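# Move the table carton onto the low platform

## Task

Pick up the carton lying on the table and set it straight onto the low platform, lying flat with the same face on top as it had at the start. No carton may stick out past the platform's edge. The platform and the two cartons already sitting on it should stay as they were. The result must hold without the robot supporting it, so release the carton and pull the tool away at the end.

## Robot and tools

Robot: two arms, left_arm and right_arm, each ending in a vacuum tool instead of fingers. Every arm has a cup point: the middle of the suction cup's rim when nothing touches it. The cup points along that point's own +z axis. About 4 cm back from the rim the tool widens, with its body and camera sticking out up to about 9 cm sideways, so leave room around it.

Frame: all positions and orientations share one scene frame. Its origin sits on the table surface midway between the arms; +z is up, +x reaches out over the table, and left_arm is mounted toward +y. The names left and right do not match sides of any image. Distances are in metres, orientations are quaternions written w first (qw, qx, qy, qz). Reported cup point positions can be a little off, more so when an arm reaches far.

A row is 16 plain numbers: left_arm x, y, z, qw, qx, qy, qz, suction, then right_arm x, y, z, qw, qx, qy, qz, suction. Positions and quaternions are absolute targets (poses) for the cup point in the scene frame, not offsets. Suction is a number in -1 to 1: above 0.01 switches the vacuum on, 0.01 or less switches it off, and it keeps its last value. Both arms always appear in a row; to keep an arm still, repeat its last reported pose and its suction value in full (resending 0 is an off command). Repeat the same target quaternion each time rather than copying a drifted reading.

Tools:
- execute_actions, argument actions: an empty list just reports the state. One action {"rows": [[16 numbers], ...], "steps": n} with up to 15 rows and n up to 15 (default 15); each control step is 1/30 s, one row per step, the last row repeating. A wait is {"steps": n} with n up to 300, counted from the previous result, so your thinking time is included. A target more than 0.6 m from the arm's last reported position along any cup point axis gets the call refused and nothing is sent. Optional pictures true/false.
- move, argument target (one 16-number row as above, absolute poses) and optional speed in m/s from 0.002 to 0.5 (default 0.25; turning up to twice that in rad/s). Both cup points travel straight lines that finish together, taking 0.5 to 10 s; longer paths are cut off at 10 s. Paths ignore obstacles and the other arm. Suction values are applied at the start. The result adds a move: line with the ending (done, off_target, moving, held, fault) and any limits (paced: the sent pose was clipped; held: a safety check blocked some steps, after which the arm may jump faster), plus each cup point's distance to its target.
- wait, argument seconds from 0 to 10: lets time pass with no new command.
- zoom_image, arguments camera (cam_high, cam_low, cam_left_wrist, cam_right_wrist) and region [x0, y0, x1, y1] in that camera's pixels, top-left origin, at most 504 by 504.


Control details: each step the commanded pose is clipped to within 70 mm and 16 degrees of the measured one, and inverse kinematics favours position over orientation. After an action the arm only continues to its last clipped pose, so far targets may need several calls; check the Hand target line. Elbows never fully straighten.

Result lines: each arm's cup point position, quaternion and velocities; suction_measured (near 0 with no seal, about 0.83 or more when airtight, lower with leaks); part_present (turns 1 at 0.50, back to 0 below 0.45). pose unreachable means the clearance check altered or blocked that arm's command; HELD marks steps not sent. MOTOR HOT appears from 65 °C; at 80 °C the arm is braked until it cools (OVER-TEMPERATURE FAULT).

Picking: switch suction on and press the 36 mm rim flat onto a smooth face of the carton, away from edges, seams and holes, so the rim seals all round. Under vacuum the cup shortens, so the object sits up to about 12 mm nearer the tool. To release, lower the carton until it rests on the platform, switch suction off, then lift at least 15 mm. A cup sealed on the table pins the tool; turn suction off to free it.

Avoid: fast contacts and targets far beyond the contact point, which press hard; letting the arms collide; knocking anything off the table (that fails the task); disturbing the platform or its two cartons; dropping or slamming the carton. A joint torque over its limit (waist and shoulder 47.5, elbow and forearm roll 28.5, wrist pitch and wrist roll 19 N m) stops that arm, backs it off and freezes it for 10 s. Loose objects may occasionally get a small push from outside.

Cameras: cam_high and cam_low are fixed (896x504); cam_left_wrist and cam_right_wrist are fisheye wrist cameras (616x616). Calibration is given per camera; fixed ones may be off by a couple of degrees and millimetres.

Each tool is called after ">>>" by a JSON object that holds its "api" and its "payload".

## Session

>>> {"api": "execute_actions", "payload": {"actions": []}}

Scene clock: 0.00 s of 9600.00 s.
left_arm: end_effector_position=(+0.3992, +0.3900, +0.2436) suction_measured=0.01 part_present=0 end_effector_quat_wxyz=(+0.002, -0.298, +0.954, +0.001) end_effector_velocity=(+0.000, +0.000, +0.000) end_effector_angular_velocity=(+0.000, -0.001, +0.000) | right_arm: end_effector_position=(+0.4045, -0.3944, +0.2430) suction_measured=0.00 part_present=0 end_effector_quat_wxyz=(-0.000, +0.211, +0.977, +0.001) end_effector_velocity=(-0.000, -0.000, -0.000) end_effector_angular_velocity=(-0.002, +0.000, +0.001)
Joint positions: left_arm=[-0.003 -0.264 -0.929  0.003  1.19   1.836] | right_arm=[-0.002 -0.267 -0.925  0.002  1.193  2.879]
Joint velocities: left_arm=[ 0.    -0.     0.    -0.    -0.001  0.   ] | right_arm=[ 0.001 -0.     0.001 -0.002  0.     0.   ]
Motor temperatures (°C, as the motors report them): left_arm=[34 35 32 38 35 38] | right_arm=[38 36 33 37 35 35]
Hand target (left_arm): +0.399, +0.390, +0.244; +0.002, -0.298, +0.954, +0.001
Hand target (right_arm): +0.404, -0.394, +0.243; -0.000, +0.211, +0.977, +0.001

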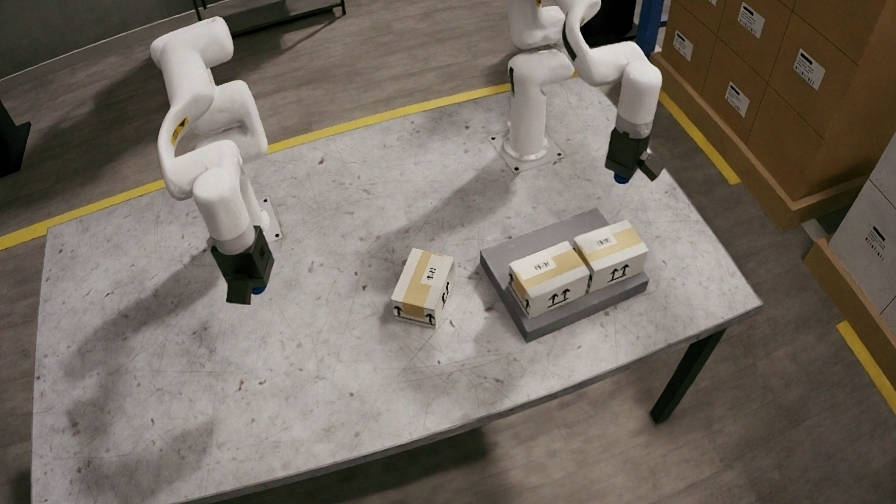

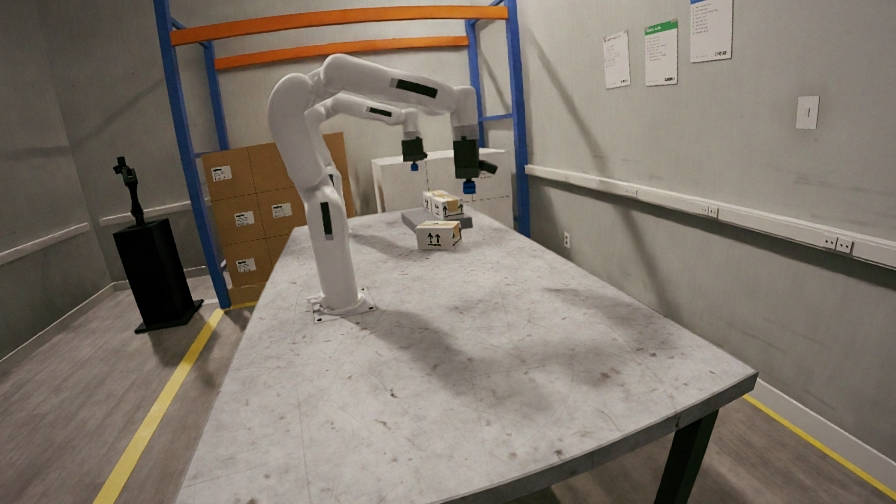

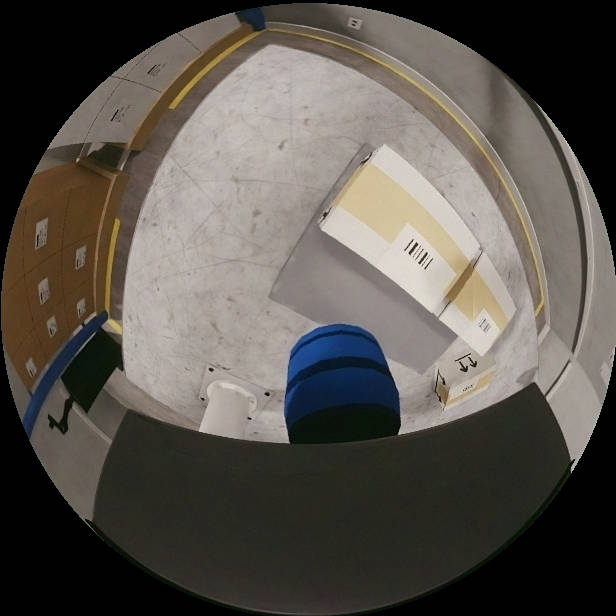

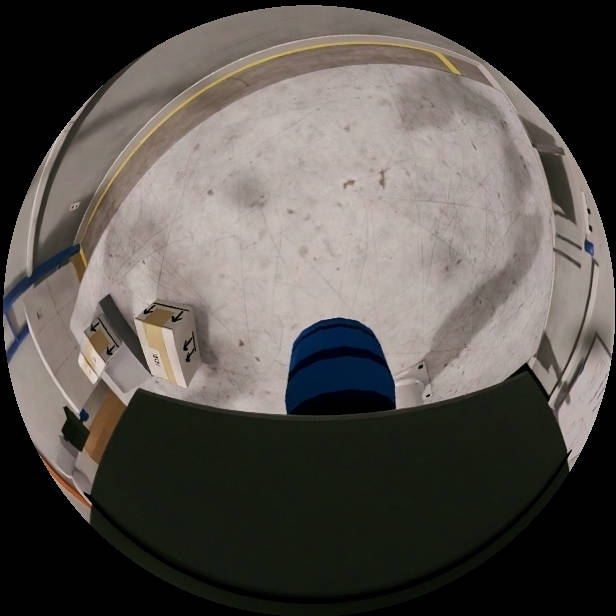

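>>> {"api": "zoom_image", "payload": {"camera": "cam_high", "region": [370,190,670,360]}}

>>> {"api": "zoom_image", "payload": {"camera": "cam_low", "region": [380,170,500,260]}}

Region (370, 190, 670, 360) of cam_high's 896x504 image, scaled by 1.680, with more detail than that image has; it fills the top 286 rows of this view, and the rest is white.

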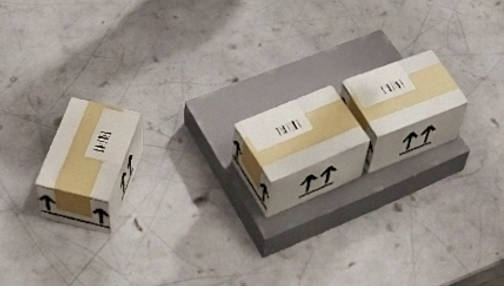

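Region (380, 170, 500, 260) of cam_low's 896x504 image, scaled by 4.200, with more detail than that image has; it fills the top 378 rows of this view, and the rest is white.

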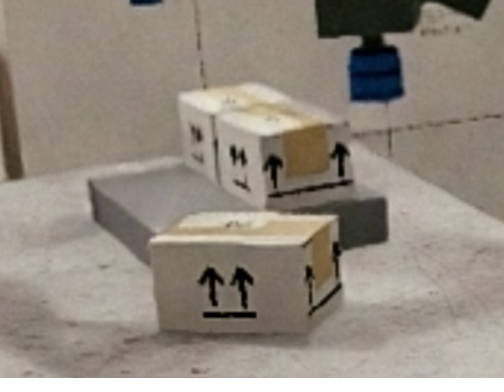

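>>> {"api": "move", "payload": {"target": [0.383,-0.023,0.2,0,0.317,0.948,0,1,0.4045,-0.3944,0.243,0,0.211,0.977,0.001,0], "speed": 0.4}}

Scene clock: 9.77 s of 9600.00 s.
left_arm: end_effector_position=(+0.3820, -0.0236, +0.2001) suction_measured=0.01 part_present=0 end_effector_quat_wxyz=(+0.002, +0.317, +0.949, -0.001) end_effector_velocity=(-0.001, -0.002, -0.002) end_effector_angular_velocity=(+0.004, +0.004, -0.007) | right_arm: end_effector_position=(+0.4045, -0.3944, +0.2430) suction_measured=0.00 part_present=0 end_effector_quat_wxyz=(-0.000, +0.211, +0.977, +0.001) end_effector_velocity=(+0.000, -0.000, +0.000) end_effector_angular_velocity=(-0.001, -0.001, -0.000)
Joint positions: left_arm=[-0.869  0.231 -1.368 -0.001  1.132  2.222] | right_arm=[-0.002 -0.268 -0.925  0.002  1.192  2.878]
Joint velocities: left_arm=[-0.004  0.009 -0.009 -0.     0.005  0.003] | right_arm=[-0.001  0.    -0.001 -0.001  0.001 -0.   ]
Motor temperatures (°C, as the motors report them): left_arm=[34 35 33 38 35 38] | right_arm=[38 36 34 37 35 35]
Hand target (left_arm): +0.382, -0.024, +0.200; +0.001, +0.317, +0.948, -0.001
Hand target (right_arm): +0.404, -0.394, +0.243; -0.000, +0.211, +0.977, +0.001
Off the commanded pose (left_arm): 0.001 m, 0 deg.
Off the commanded pose (right_arm): 0.000 m, 0 deg.
After step 90, 4.63 s passed at rest.
move: done
camera_calibration (this result's frames):
cam_left_wrist: T_world_to_cam=[[-0.615911, -0.787793, -0.0059793, 0.226344], [-0.694125, 0.539058, 0.477082, 0.204306], [-0.372618, 0.29799, -0.878839, 0.404102], [0, 0, 0, 1]] pos_world=[0.431798, -0.0522391, 0.259023]
cam_right_wrist: T_world_to_cam=[[-0.438439, -0.898657, -0.0136498, -0.159623], [-0.793565, 0.379947, 0.475285, 0.373339], [-0.421932, 0.219215, -0.879726, 0.55605], [0, 0, 0, 1]] pos_world=[0.460899, -0.407191, 0.30955]

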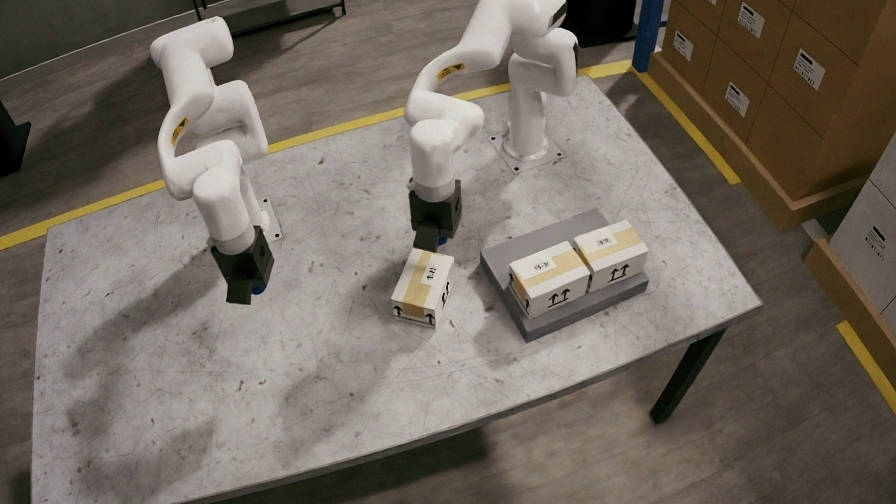

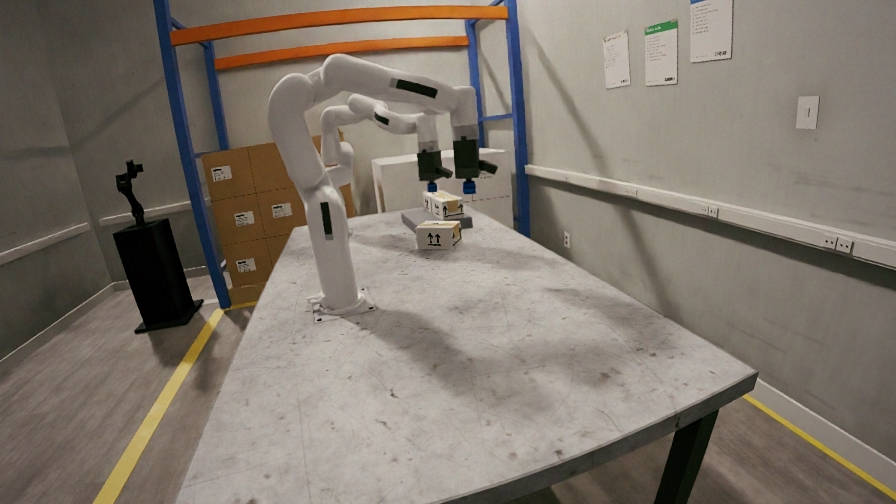

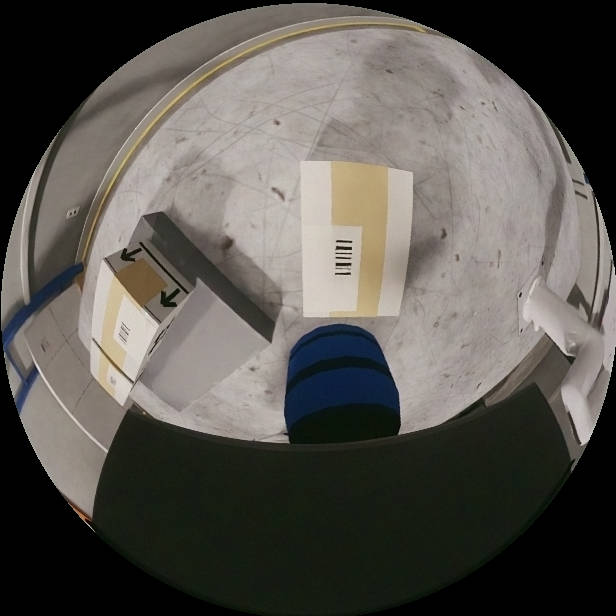

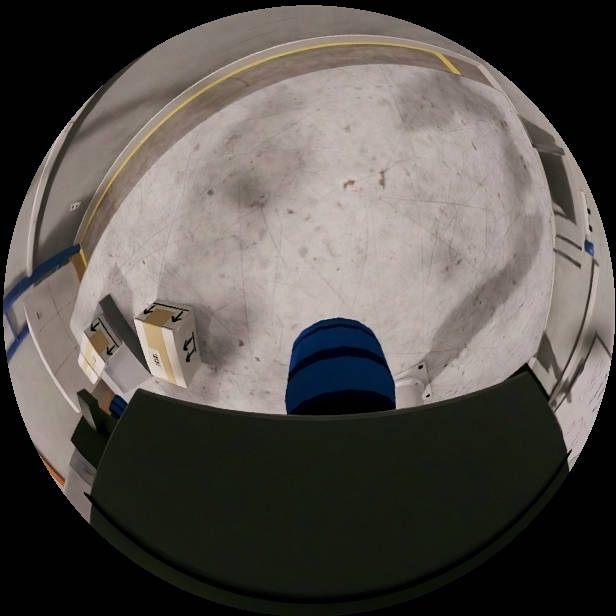

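>>> {"api": "move", "payload": {"target": [0.383,-0.067,0.1,0,0.317,0.948,0,1,0.4045,-0.3944,0.243,0,0.211,0.977,0.001,0]}}

>>> {"api": "move", "payload": {"target": [0.383,-0.067,0.074,0,0.317,0.948,0,1,0.4045,-0.3944,0.243,0,0.211,0.977,0.001,0], "speed": 0.03}}

Scene clock: 12.87 s of 9600.00 s.
left_arm: end_effector_position=(+0.3830, -0.0672, +0.1007) suction_measured=0.01 part_present=0 end_effector_quat_wxyz=(+0.001, +0.317, +0.948, -0.001) end_effector_velocity=(-0.002, +0.001, -0.007) end_effector_angular_velocity=(+0.009, +0.008, -0.001) | right_arm: end_effector_position=(+0.4045, -0.3944, +0.2430) suction_measured=0.00 part_present=0 end_effector_quat_wxyz=(+0.000, +0.211, +0.977, +0.001) end_effector_velocity=(+0.000, +0.000, +0.000) end_effector_angular_velocity=(+0.000, -0.000, +0.001)
Joint positions: left_arm=[-0.923  0.45  -1.384 -0.001  0.933  2.169] | right_arm=[-0.002 -0.268 -0.925  0.002  1.192  2.878]
Joint velocities: left_arm=[-0.001  0.01   0.003  0.    -0.001 -0.001] | right_arm=[ 0.     0.    -0.     0.    -0.    -0.001]
Motor temperatures (°C, as the motors report them): left_arm=[34 35 34 38 35 38] | right_arm=[38 36 34 37 35 35]
Hand target (left_arm): +0.383, -0.067, +0.100; -0.000, +0.317, +0.948, -0.000
Hand target (right_arm): +0.405, -0.394, +0.243; +0.000, +0.211, +0.977, +0.001
Off the commanded pose (left_arm): 0.001 m, 0 deg.
Off the commanded pose (right_arm): 0.000 m, 0 deg.
move: done
camera_calibration (this result's frames):
cam_left_wrist: T_world_to_cam=[[-0.616883, -0.787025, -0.00687837, 0.192495], [-0.692798, 0.538838, 0.479254, 0.275111], [-0.373478, 0.300409, -0.877649, 0.330496], [0, 0, 0, 1]] pos_world=[0.432776, -0.0960258, 0.159536]
cam_right_wrist: T_world_to_cam=[[-0.438439, -0.898657, -0.0136513, -0.159623], [-0.793565, 0.379946, 0.475285, 0.373339], [-0.421931, 0.219216, -0.879726, 0.55605], [0, 0, 0, 1]] pos_world=[0.460899, -0.40719, 0.30955]

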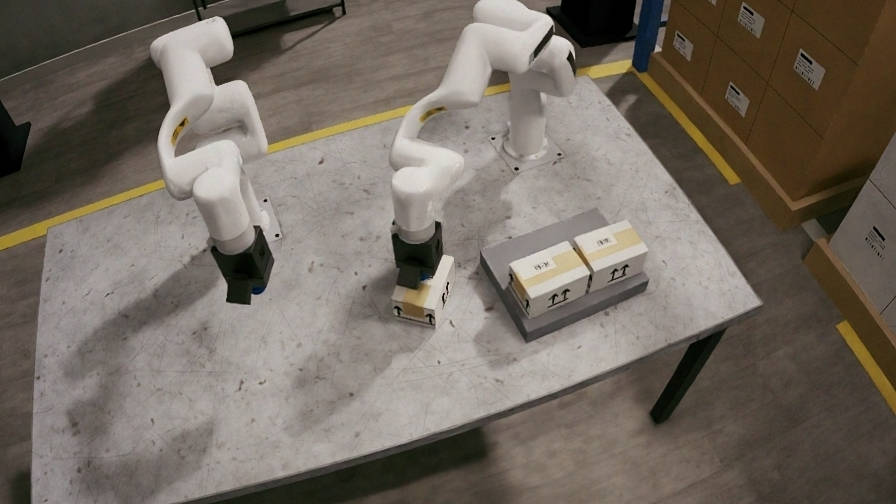

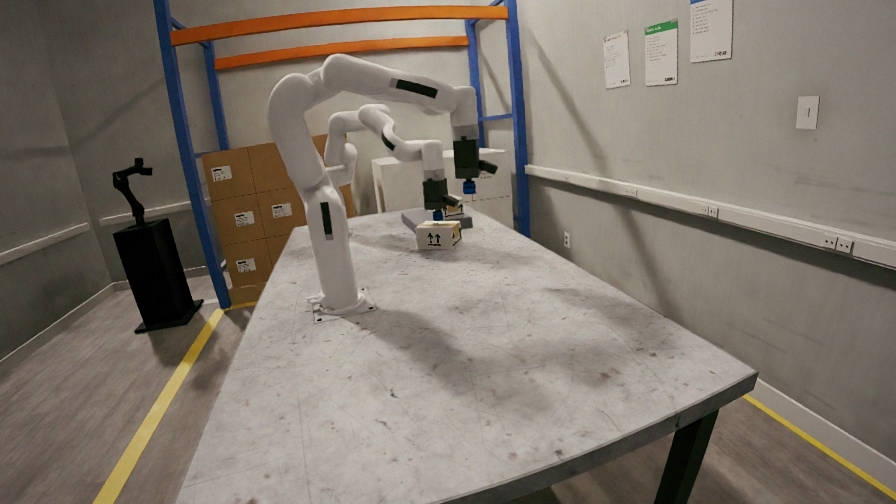

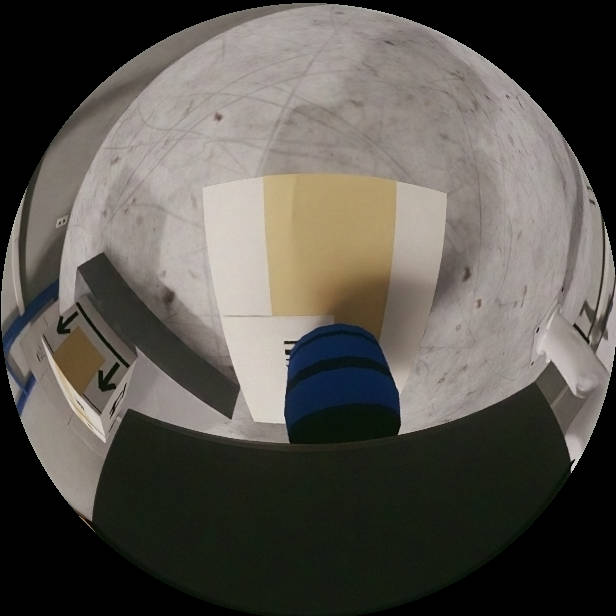

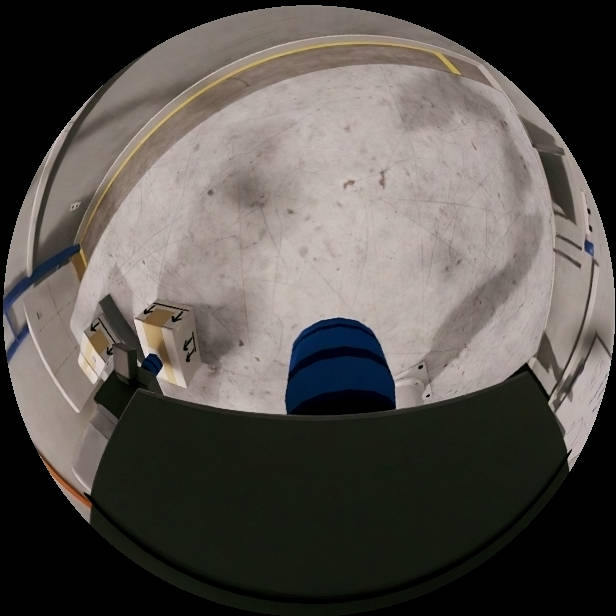

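Scene clock: 14.07 s of 9600.00 s.
left_arm: end_effector_position=(+0.3830, -0.0670, +0.0741) suction_measured=0.86 part_present=1 end_effector_quat_wxyz=(-0.000, +0.317, +0.948, -0.000) end_effector_velocity=(+0.001, -0.002, +0.001) end_effector_angular_velocity=(-0.004, -0.004, -0.001) | right_arm: end_effector_position=(+0.4045, -0.3944, +0.2430) suction_measured=0.00 part_present=0 end_effector_quat_wxyz=(+0.000, +0.211, +0.977, +0.001) end_effector_velocity=(-0.000, -0.000, -0.000) end_effector_angular_velocity=(+0.001, +0.001, +0.000)
Joint positions: left_arm=[-0.923  0.491 -1.365 -0.     0.873  2.169] | right_arm=[-0.002 -0.268 -0.925  0.002  1.192  2.878]
Joint velocities: left_arm=[-0.001 -0.    -0.002  0.    -0.004  0.   ] | right_arm=[-0.001 -0.     0.     0.001  0.001 -0.001]
Motor temperatures (°C, as the motors report them): left_arm=[34 35 34 38 35 38] | right_arm=[38 36 34 37 35 35]
Hand target (left_arm): +0.383, -0.067, +0.074; -0.000, +0.317, +0.948, -0.000
Hand target (right_arm): +0.404, -0.394, +0.243; -0.000, +0.211, +0.977, +0.001
Off the commanded pose (left_arm): 0.000 m, 0 deg.
Off the commanded pose (right_arm): 0.000 m, 0 deg.
move: done
camera_calibration (this result's frames):
cam_left_wrist: T_world_to_cam=[[-0.61669, -0.787171, -0.00749453, 0.192391], [-0.692623, 0.538045, 0.480396, 0.287576], [-0.374121, 0.301446, -0.87702, 0.307381], [0, 0, 0, 1]] pos_world=[0.432825, -0.095943, 0.132871]
cam_right_wrist: T_world_to_cam=[[-0.438439, -0.898657, -0.0136512, -0.159623], [-0.793565, 0.379946, 0.475285, 0.373339], [-0.421931, 0.219216, -0.879726, 0.55605], [0, 0, 0, 1]] pos_world=[0.460899, -0.40719, 0.30955]

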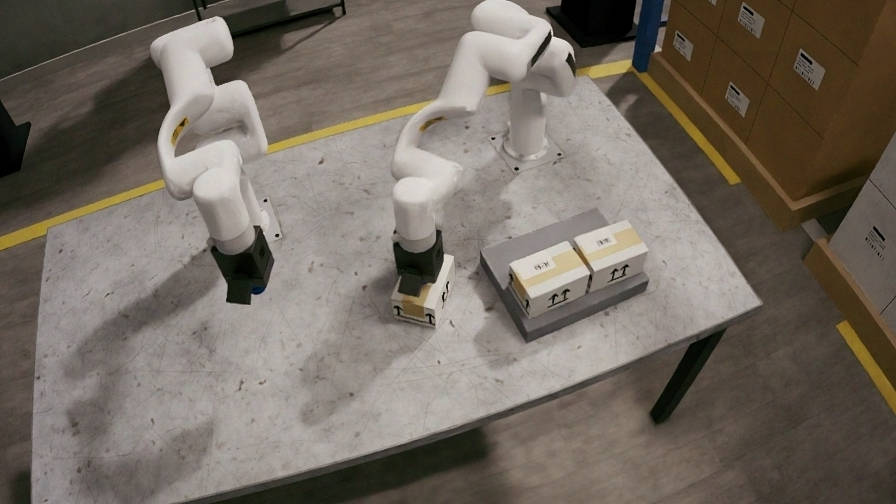

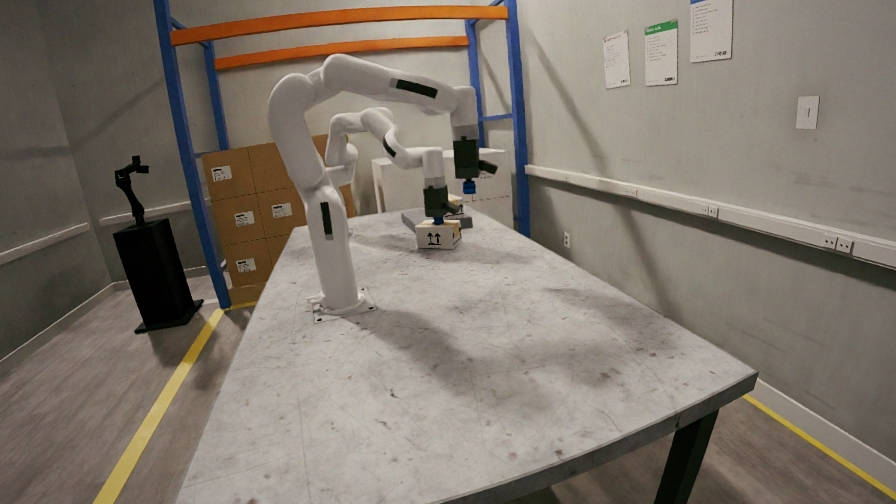

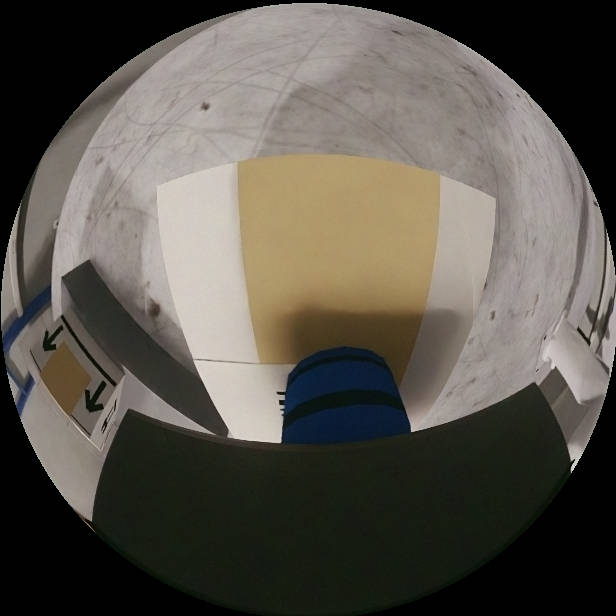

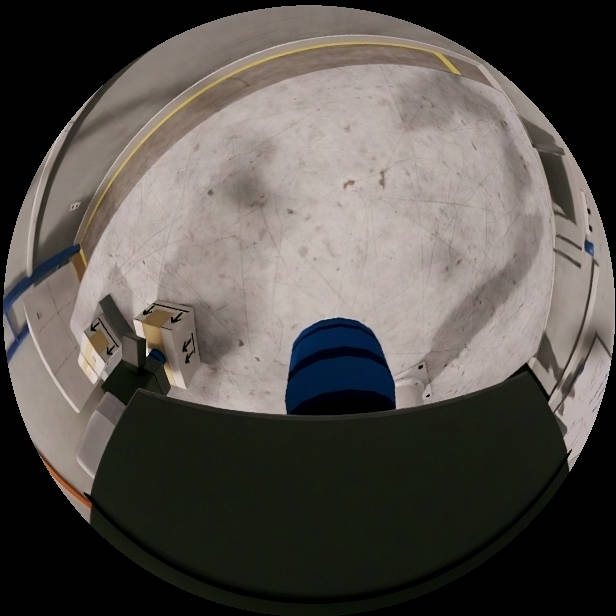

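>>> {"api": "move", "payload": {"target": [0.36,-0.04,0.15,0,0.6915,0.7224,0,1,0.4045,-0.3944,0.243,0,0.211,0.977,0.001,0]}}

>>> {"api": "move", "payload": {"target": [0.355,0.31,0.135,0,0.6915,0.7224,0,1,0.4045,-0.3944,0.243,0,0.211,0.977,0.001,0]}}

Scene clock: 17.00 s of 9600.00 s.
left_arm: end_effector_position=(+0.3601, -0.0398, +0.1498) suction_measured=0.86 part_present=1 end_effector_quat_wxyz=(-0.000, +0.691, +0.723, +0.000) end_effector_velocity=(+0.000, -0.000, +0.002) end_effector_angular_velocity=(-0.002, -0.001, -0.009) | right_arm: end_effector_position=(+0.4045, -0.3944, +0.2430) suction_measured=0.00 part_present=0 end_effector_quat_wxyz=(-0.000, +0.211, +0.977, +0.001) end_effector_velocity=(+0.000, -0.000, -0.000) end_effector_angular_velocity=(+0.000, -0.000, +0.001)
Joint positions: left_arm=[-0.921  0.272 -1.275  0.     1.003  3.051] | right_arm=[-0.002 -0.268 -0.925  0.002  1.192  2.878]
Joint velocities: left_arm=[ 0.    -0.003 -0.002 -0.001  0.002  0.009] | right_arm=[-0.     0.     0.     0.    -0.001 -0.001]
Motor temperatures (°C, as the motors report them): left_arm=[34 35 34 38 35 38] | right_arm=[38 36 35 37 35 35]
Hand target (left_arm): +0.360, -0.040, +0.150; +0.000, +0.691, +0.723, +0.000
Hand target (right_arm): +0.404, -0.394, +0.243; -0.000, +0.211, +0.977, +0.001
Off the commanded pose (left_arm): 0.000 m, 0 deg.
Off the commanded pose (right_arm): 0.000 m, 0 deg.
move: done
camera_calibration (this result's frames):
cam_left_wrist: T_world_to_cam=[[-0.999637, -0.0258336, -0.00758318, 0.368541], [-0.0262959, 0.876348, 0.48096, -0.00577909], [-0.0057794, 0.480985, -0.87671, 0.231421], [0, 0, 0, 1]] pos_world=[0.369593, -0.0967249, 0.208463]
cam_right_wrist: T_world_to_cam=[[-0.438439, -0.898657, -0.0136511, -0.159623], [-0.793565, 0.379946, 0.475285, 0.373339], [-0.421931, 0.219216, -0.879726, 0.55605], [0, 0, 0, 1]] pos_world=[0.460899, -0.40719, 0.30955]

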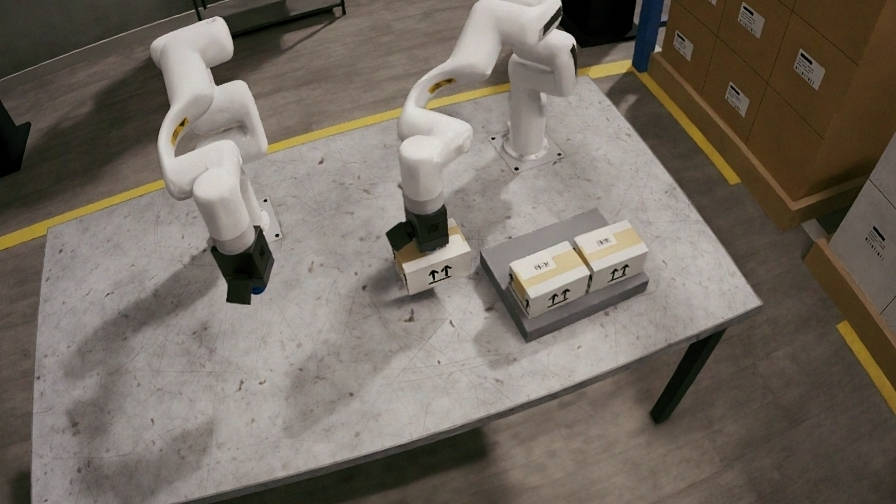

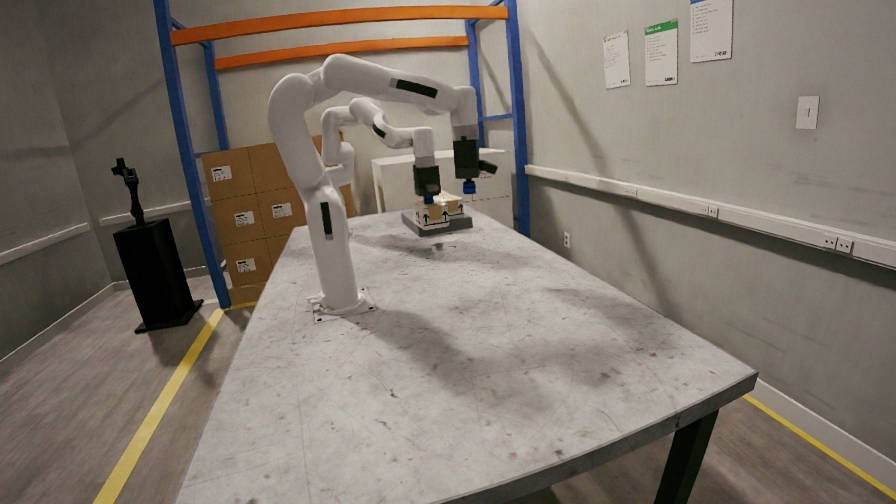

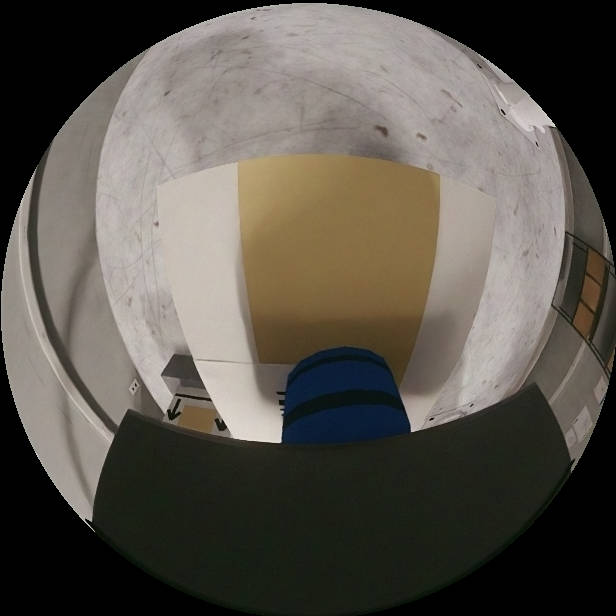

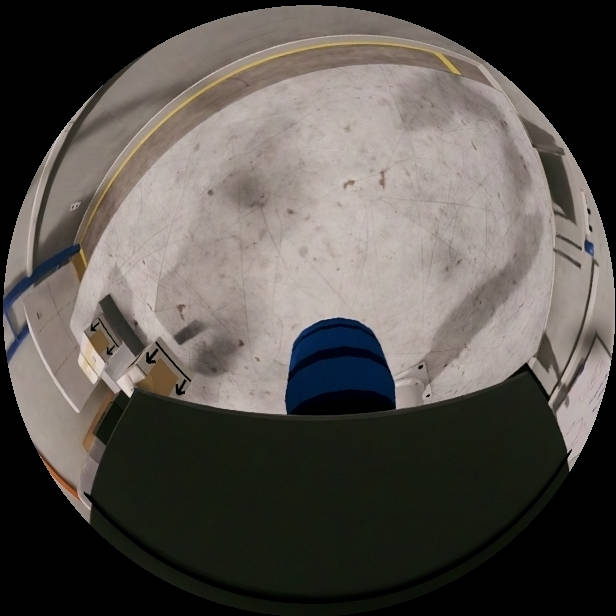

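Scene clock: 18.97 s of 9600.00 s.
left_arm: end_effector_position=(+0.3561, +0.3104, +0.1352) suction_measured=0.86 part_present=1 end_effector_quat_wxyz=(-0.001, +0.692, +0.722, +0.001) end_effector_velocity=(+0.000, +0.002, +0.000) end_effector_angular_velocity=(-0.001, -0.002, +0.001) | right_arm: end_effector_position=(+0.4045, -0.3944, +0.2430) suction_measured=0.00 part_present=0 end_effector_quat_wxyz=(+0.000, +0.211, +0.977, +0.001) end_effector_velocity=(-0.000, +0.000, -0.000) end_effector_angular_velocity=(+0.002, +0.001, -0.002)
Joint positions: left_arm=[-0.215 -0.284 -0.585  0.003  0.87   3.758] | right_arm=[-0.002 -0.268 -0.925  0.002  1.192  2.878]
Joint velocities: left_arm=[ 0.007 -0.002  0.001 -0.001 -0.001  0.006] | right_arm=[-0.     0.001  0.     0.002  0.     0.001]
Motor temperatures (°C, as the motors report them): left_arm=[34 35 34 38 35 38] | right_arm=[38 36 35 37 35 35]
Hand target (left_arm): +0.356, +0.311, +0.135; -0.001, +0.692, +0.722, +0.001
Hand target (right_arm): +0.404, -0.394, +0.243; +0.000, +0.211, +0.977, +0.001
Off the commanded pose (left_arm): 0.001 m, 0 deg.
Off the commanded pose (right_arm): 0.000 m, 0 deg.
move: done
camera_calibration (this result's frames):
cam_left_wrist: T_world_to_cam=[[-0.999692, -0.0238591, -0.00684331, 0.37271], [-0.0241982, 0.875458, 0.482688, -0.30647], [-0.00552547, 0.482705, -0.875765, 0.0494003], [0, 0, 0, 1]] pos_world=[0.365452, 0.253349, 0.193743]
cam_right_wrist: T_world_to_cam=[[-0.438439, -0.898657, -0.0136512, -0.159623], [-0.793565, 0.379946, 0.475285, 0.373339], [-0.421931, 0.219216, -0.879726, 0.55605], [0, 0, 0, 1]] pos_world=[0.460899, -0.40719, 0.30955]

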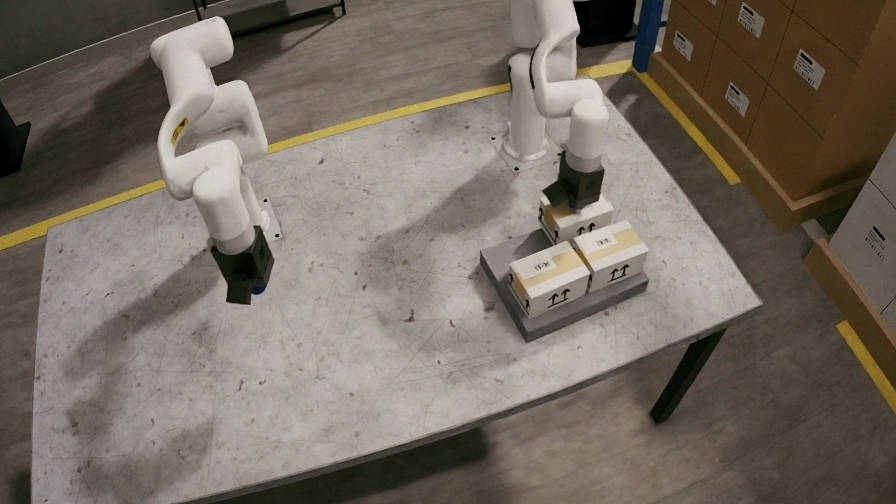

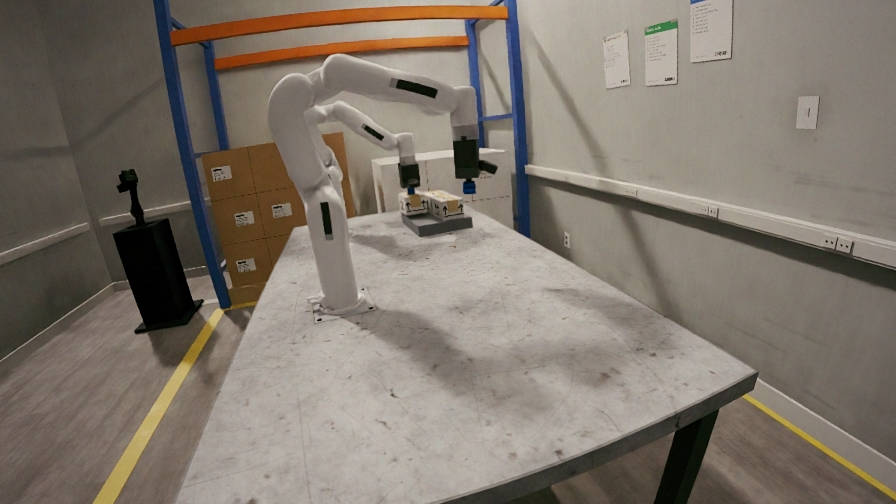

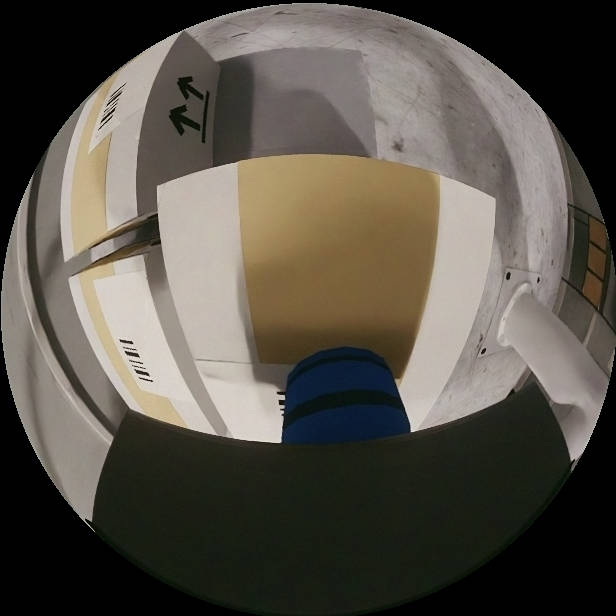

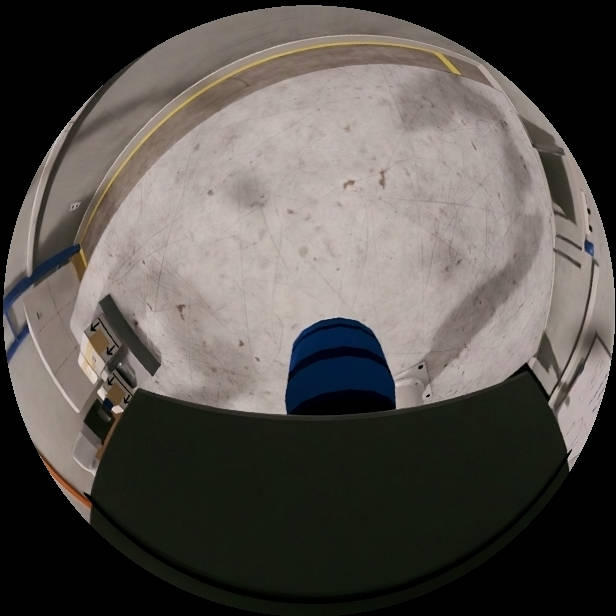

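>>> {"api": "move", "payload": {"target": [0.375,0.31,0.118,0,0.6915,0.7224,0,1,0.4045,-0.3944,0.243,0,0.211,0.977,0.001,0], "speed": 0.05}}

>>> {"api": "zoom_image", "payload": {"camera": "cam_low", "region": [390,175,480,245]}}

Scene clock: 21.13 s of 9600.00 s.
left_arm: end_effector_position=(+0.3751, +0.3099, +0.1186) suction_measured=0.86 part_present=1 end_effector_quat_wxyz=(+0.000, +0.692, +0.722, +0.000) end_effector_velocity=(+0.001, +0.000, -0.000) end_effector_angular_velocity=(-0.000, -0.002, +0.001) | right_arm: end_effector_position=(+0.4045, -0.3944, +0.2430) suction_measured=0.00 part_present=0 end_effector_quat_wxyz=(-0.000, +0.211, +0.977, +0.001) end_effector_velocity=(+0.000, -0.000, +0.000) end_effector_angular_velocity=(+0.000, +0.000, +0.000)
Joint positions: left_arm=[-0.208 -0.185 -0.625 -0.     0.809  3.765] | right_arm=[-0.002 -0.268 -0.925  0.002  1.192  2.878]
Joint velocities: left_arm=[ 0.001  0.003 -0.002 -0.    -0.002  0.   ] | right_arm=[-0.001  0.    -0.001  0.     0.001 -0.001]
Motor temperatures (°C, as the motors report them): left_arm=[34 35 34 38 35 38] | right_arm=[38 36 35 37 35 35]
Hand target (left_arm): +0.375, +0.310, +0.118; +0.000, +0.692, +0.722, -0.000
Hand target (right_arm): +0.404, -0.394, +0.243; +0.000, +0.211, +0.977, +0.001
Off the commanded pose (left_arm): 0.001 m, 0 deg.
Off the commanded pose (right_arm): 0.000 m, 0 deg.
move: done
camera_calibration (this result's frames):
cam_left_wrist: T_world_to_cam=[[-0.999663, -0.0245435, -0.00843986, 0.392015], [-0.0255807, 0.876767, 0.480234, -0.297159], [-0.00438684, 0.480288, -0.8771, 0.0356955], [0, 0, 0, 1]] pos_world=[0.384438, 0.253017, 0.177323]
cam_right_wrist: T_world_to_cam=[[-0.438439, -0.898657, -0.0136511, -0.159623], [-0.793565, 0.379946, 0.475285, 0.373339], [-0.421932, 0.219216, -0.879726, 0.55605], [0, 0, 0, 1]] pos_world=[0.460899, -0.40719, 0.30955]

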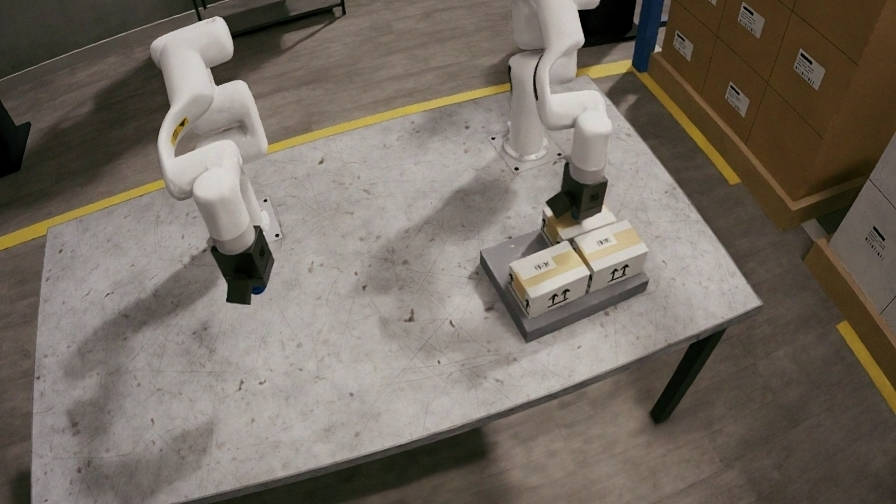

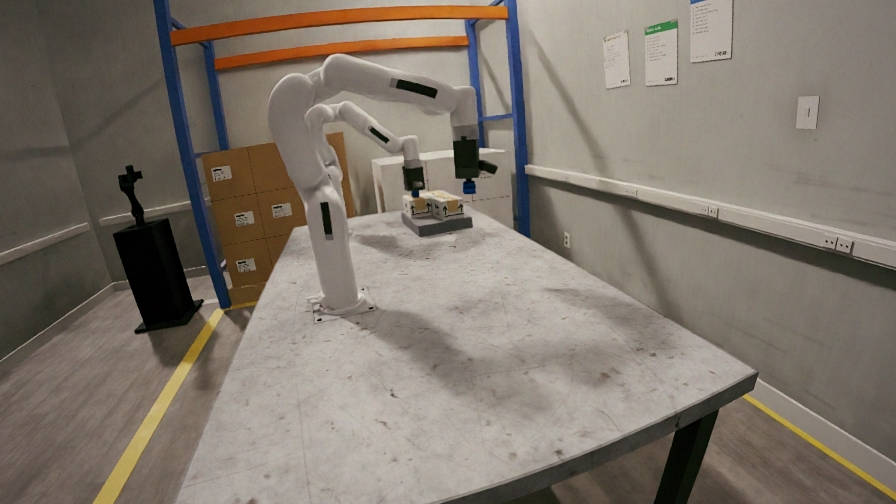

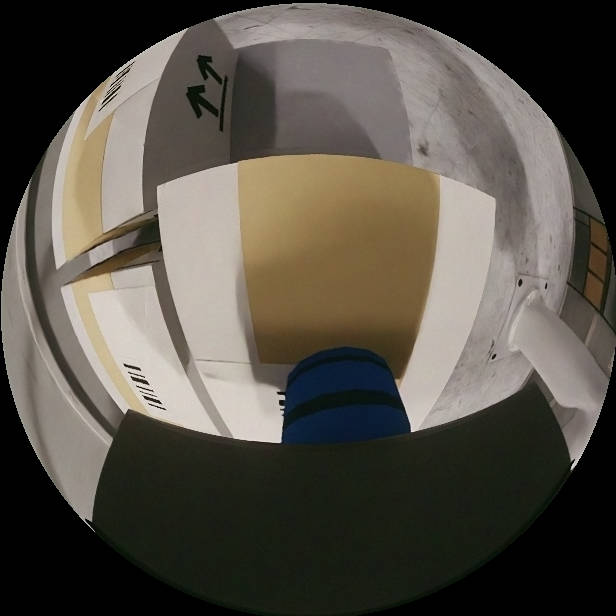

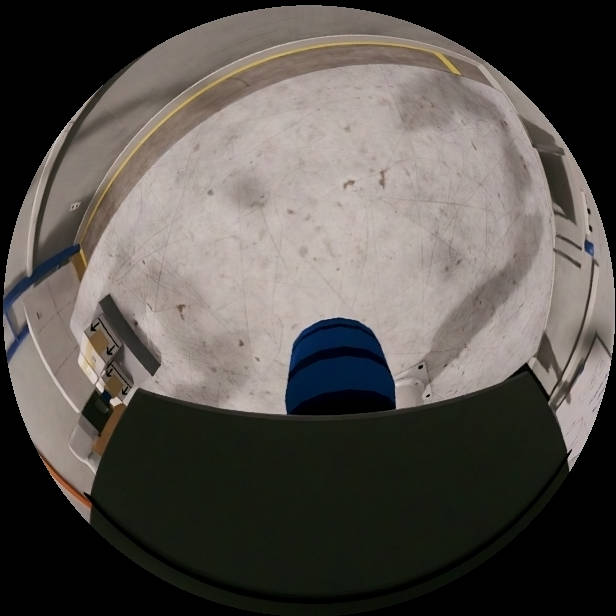

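Region (390, 175, 480, 245) of cam_low's 896x504 image, scaled by 5.600, with more detail than that image has.

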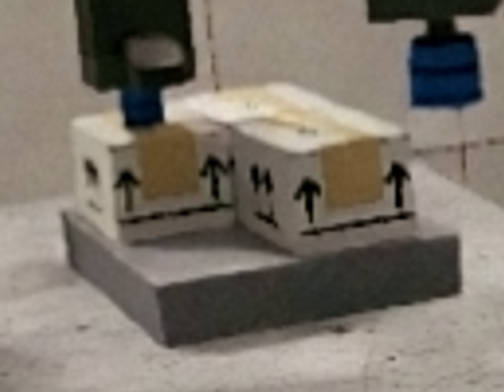

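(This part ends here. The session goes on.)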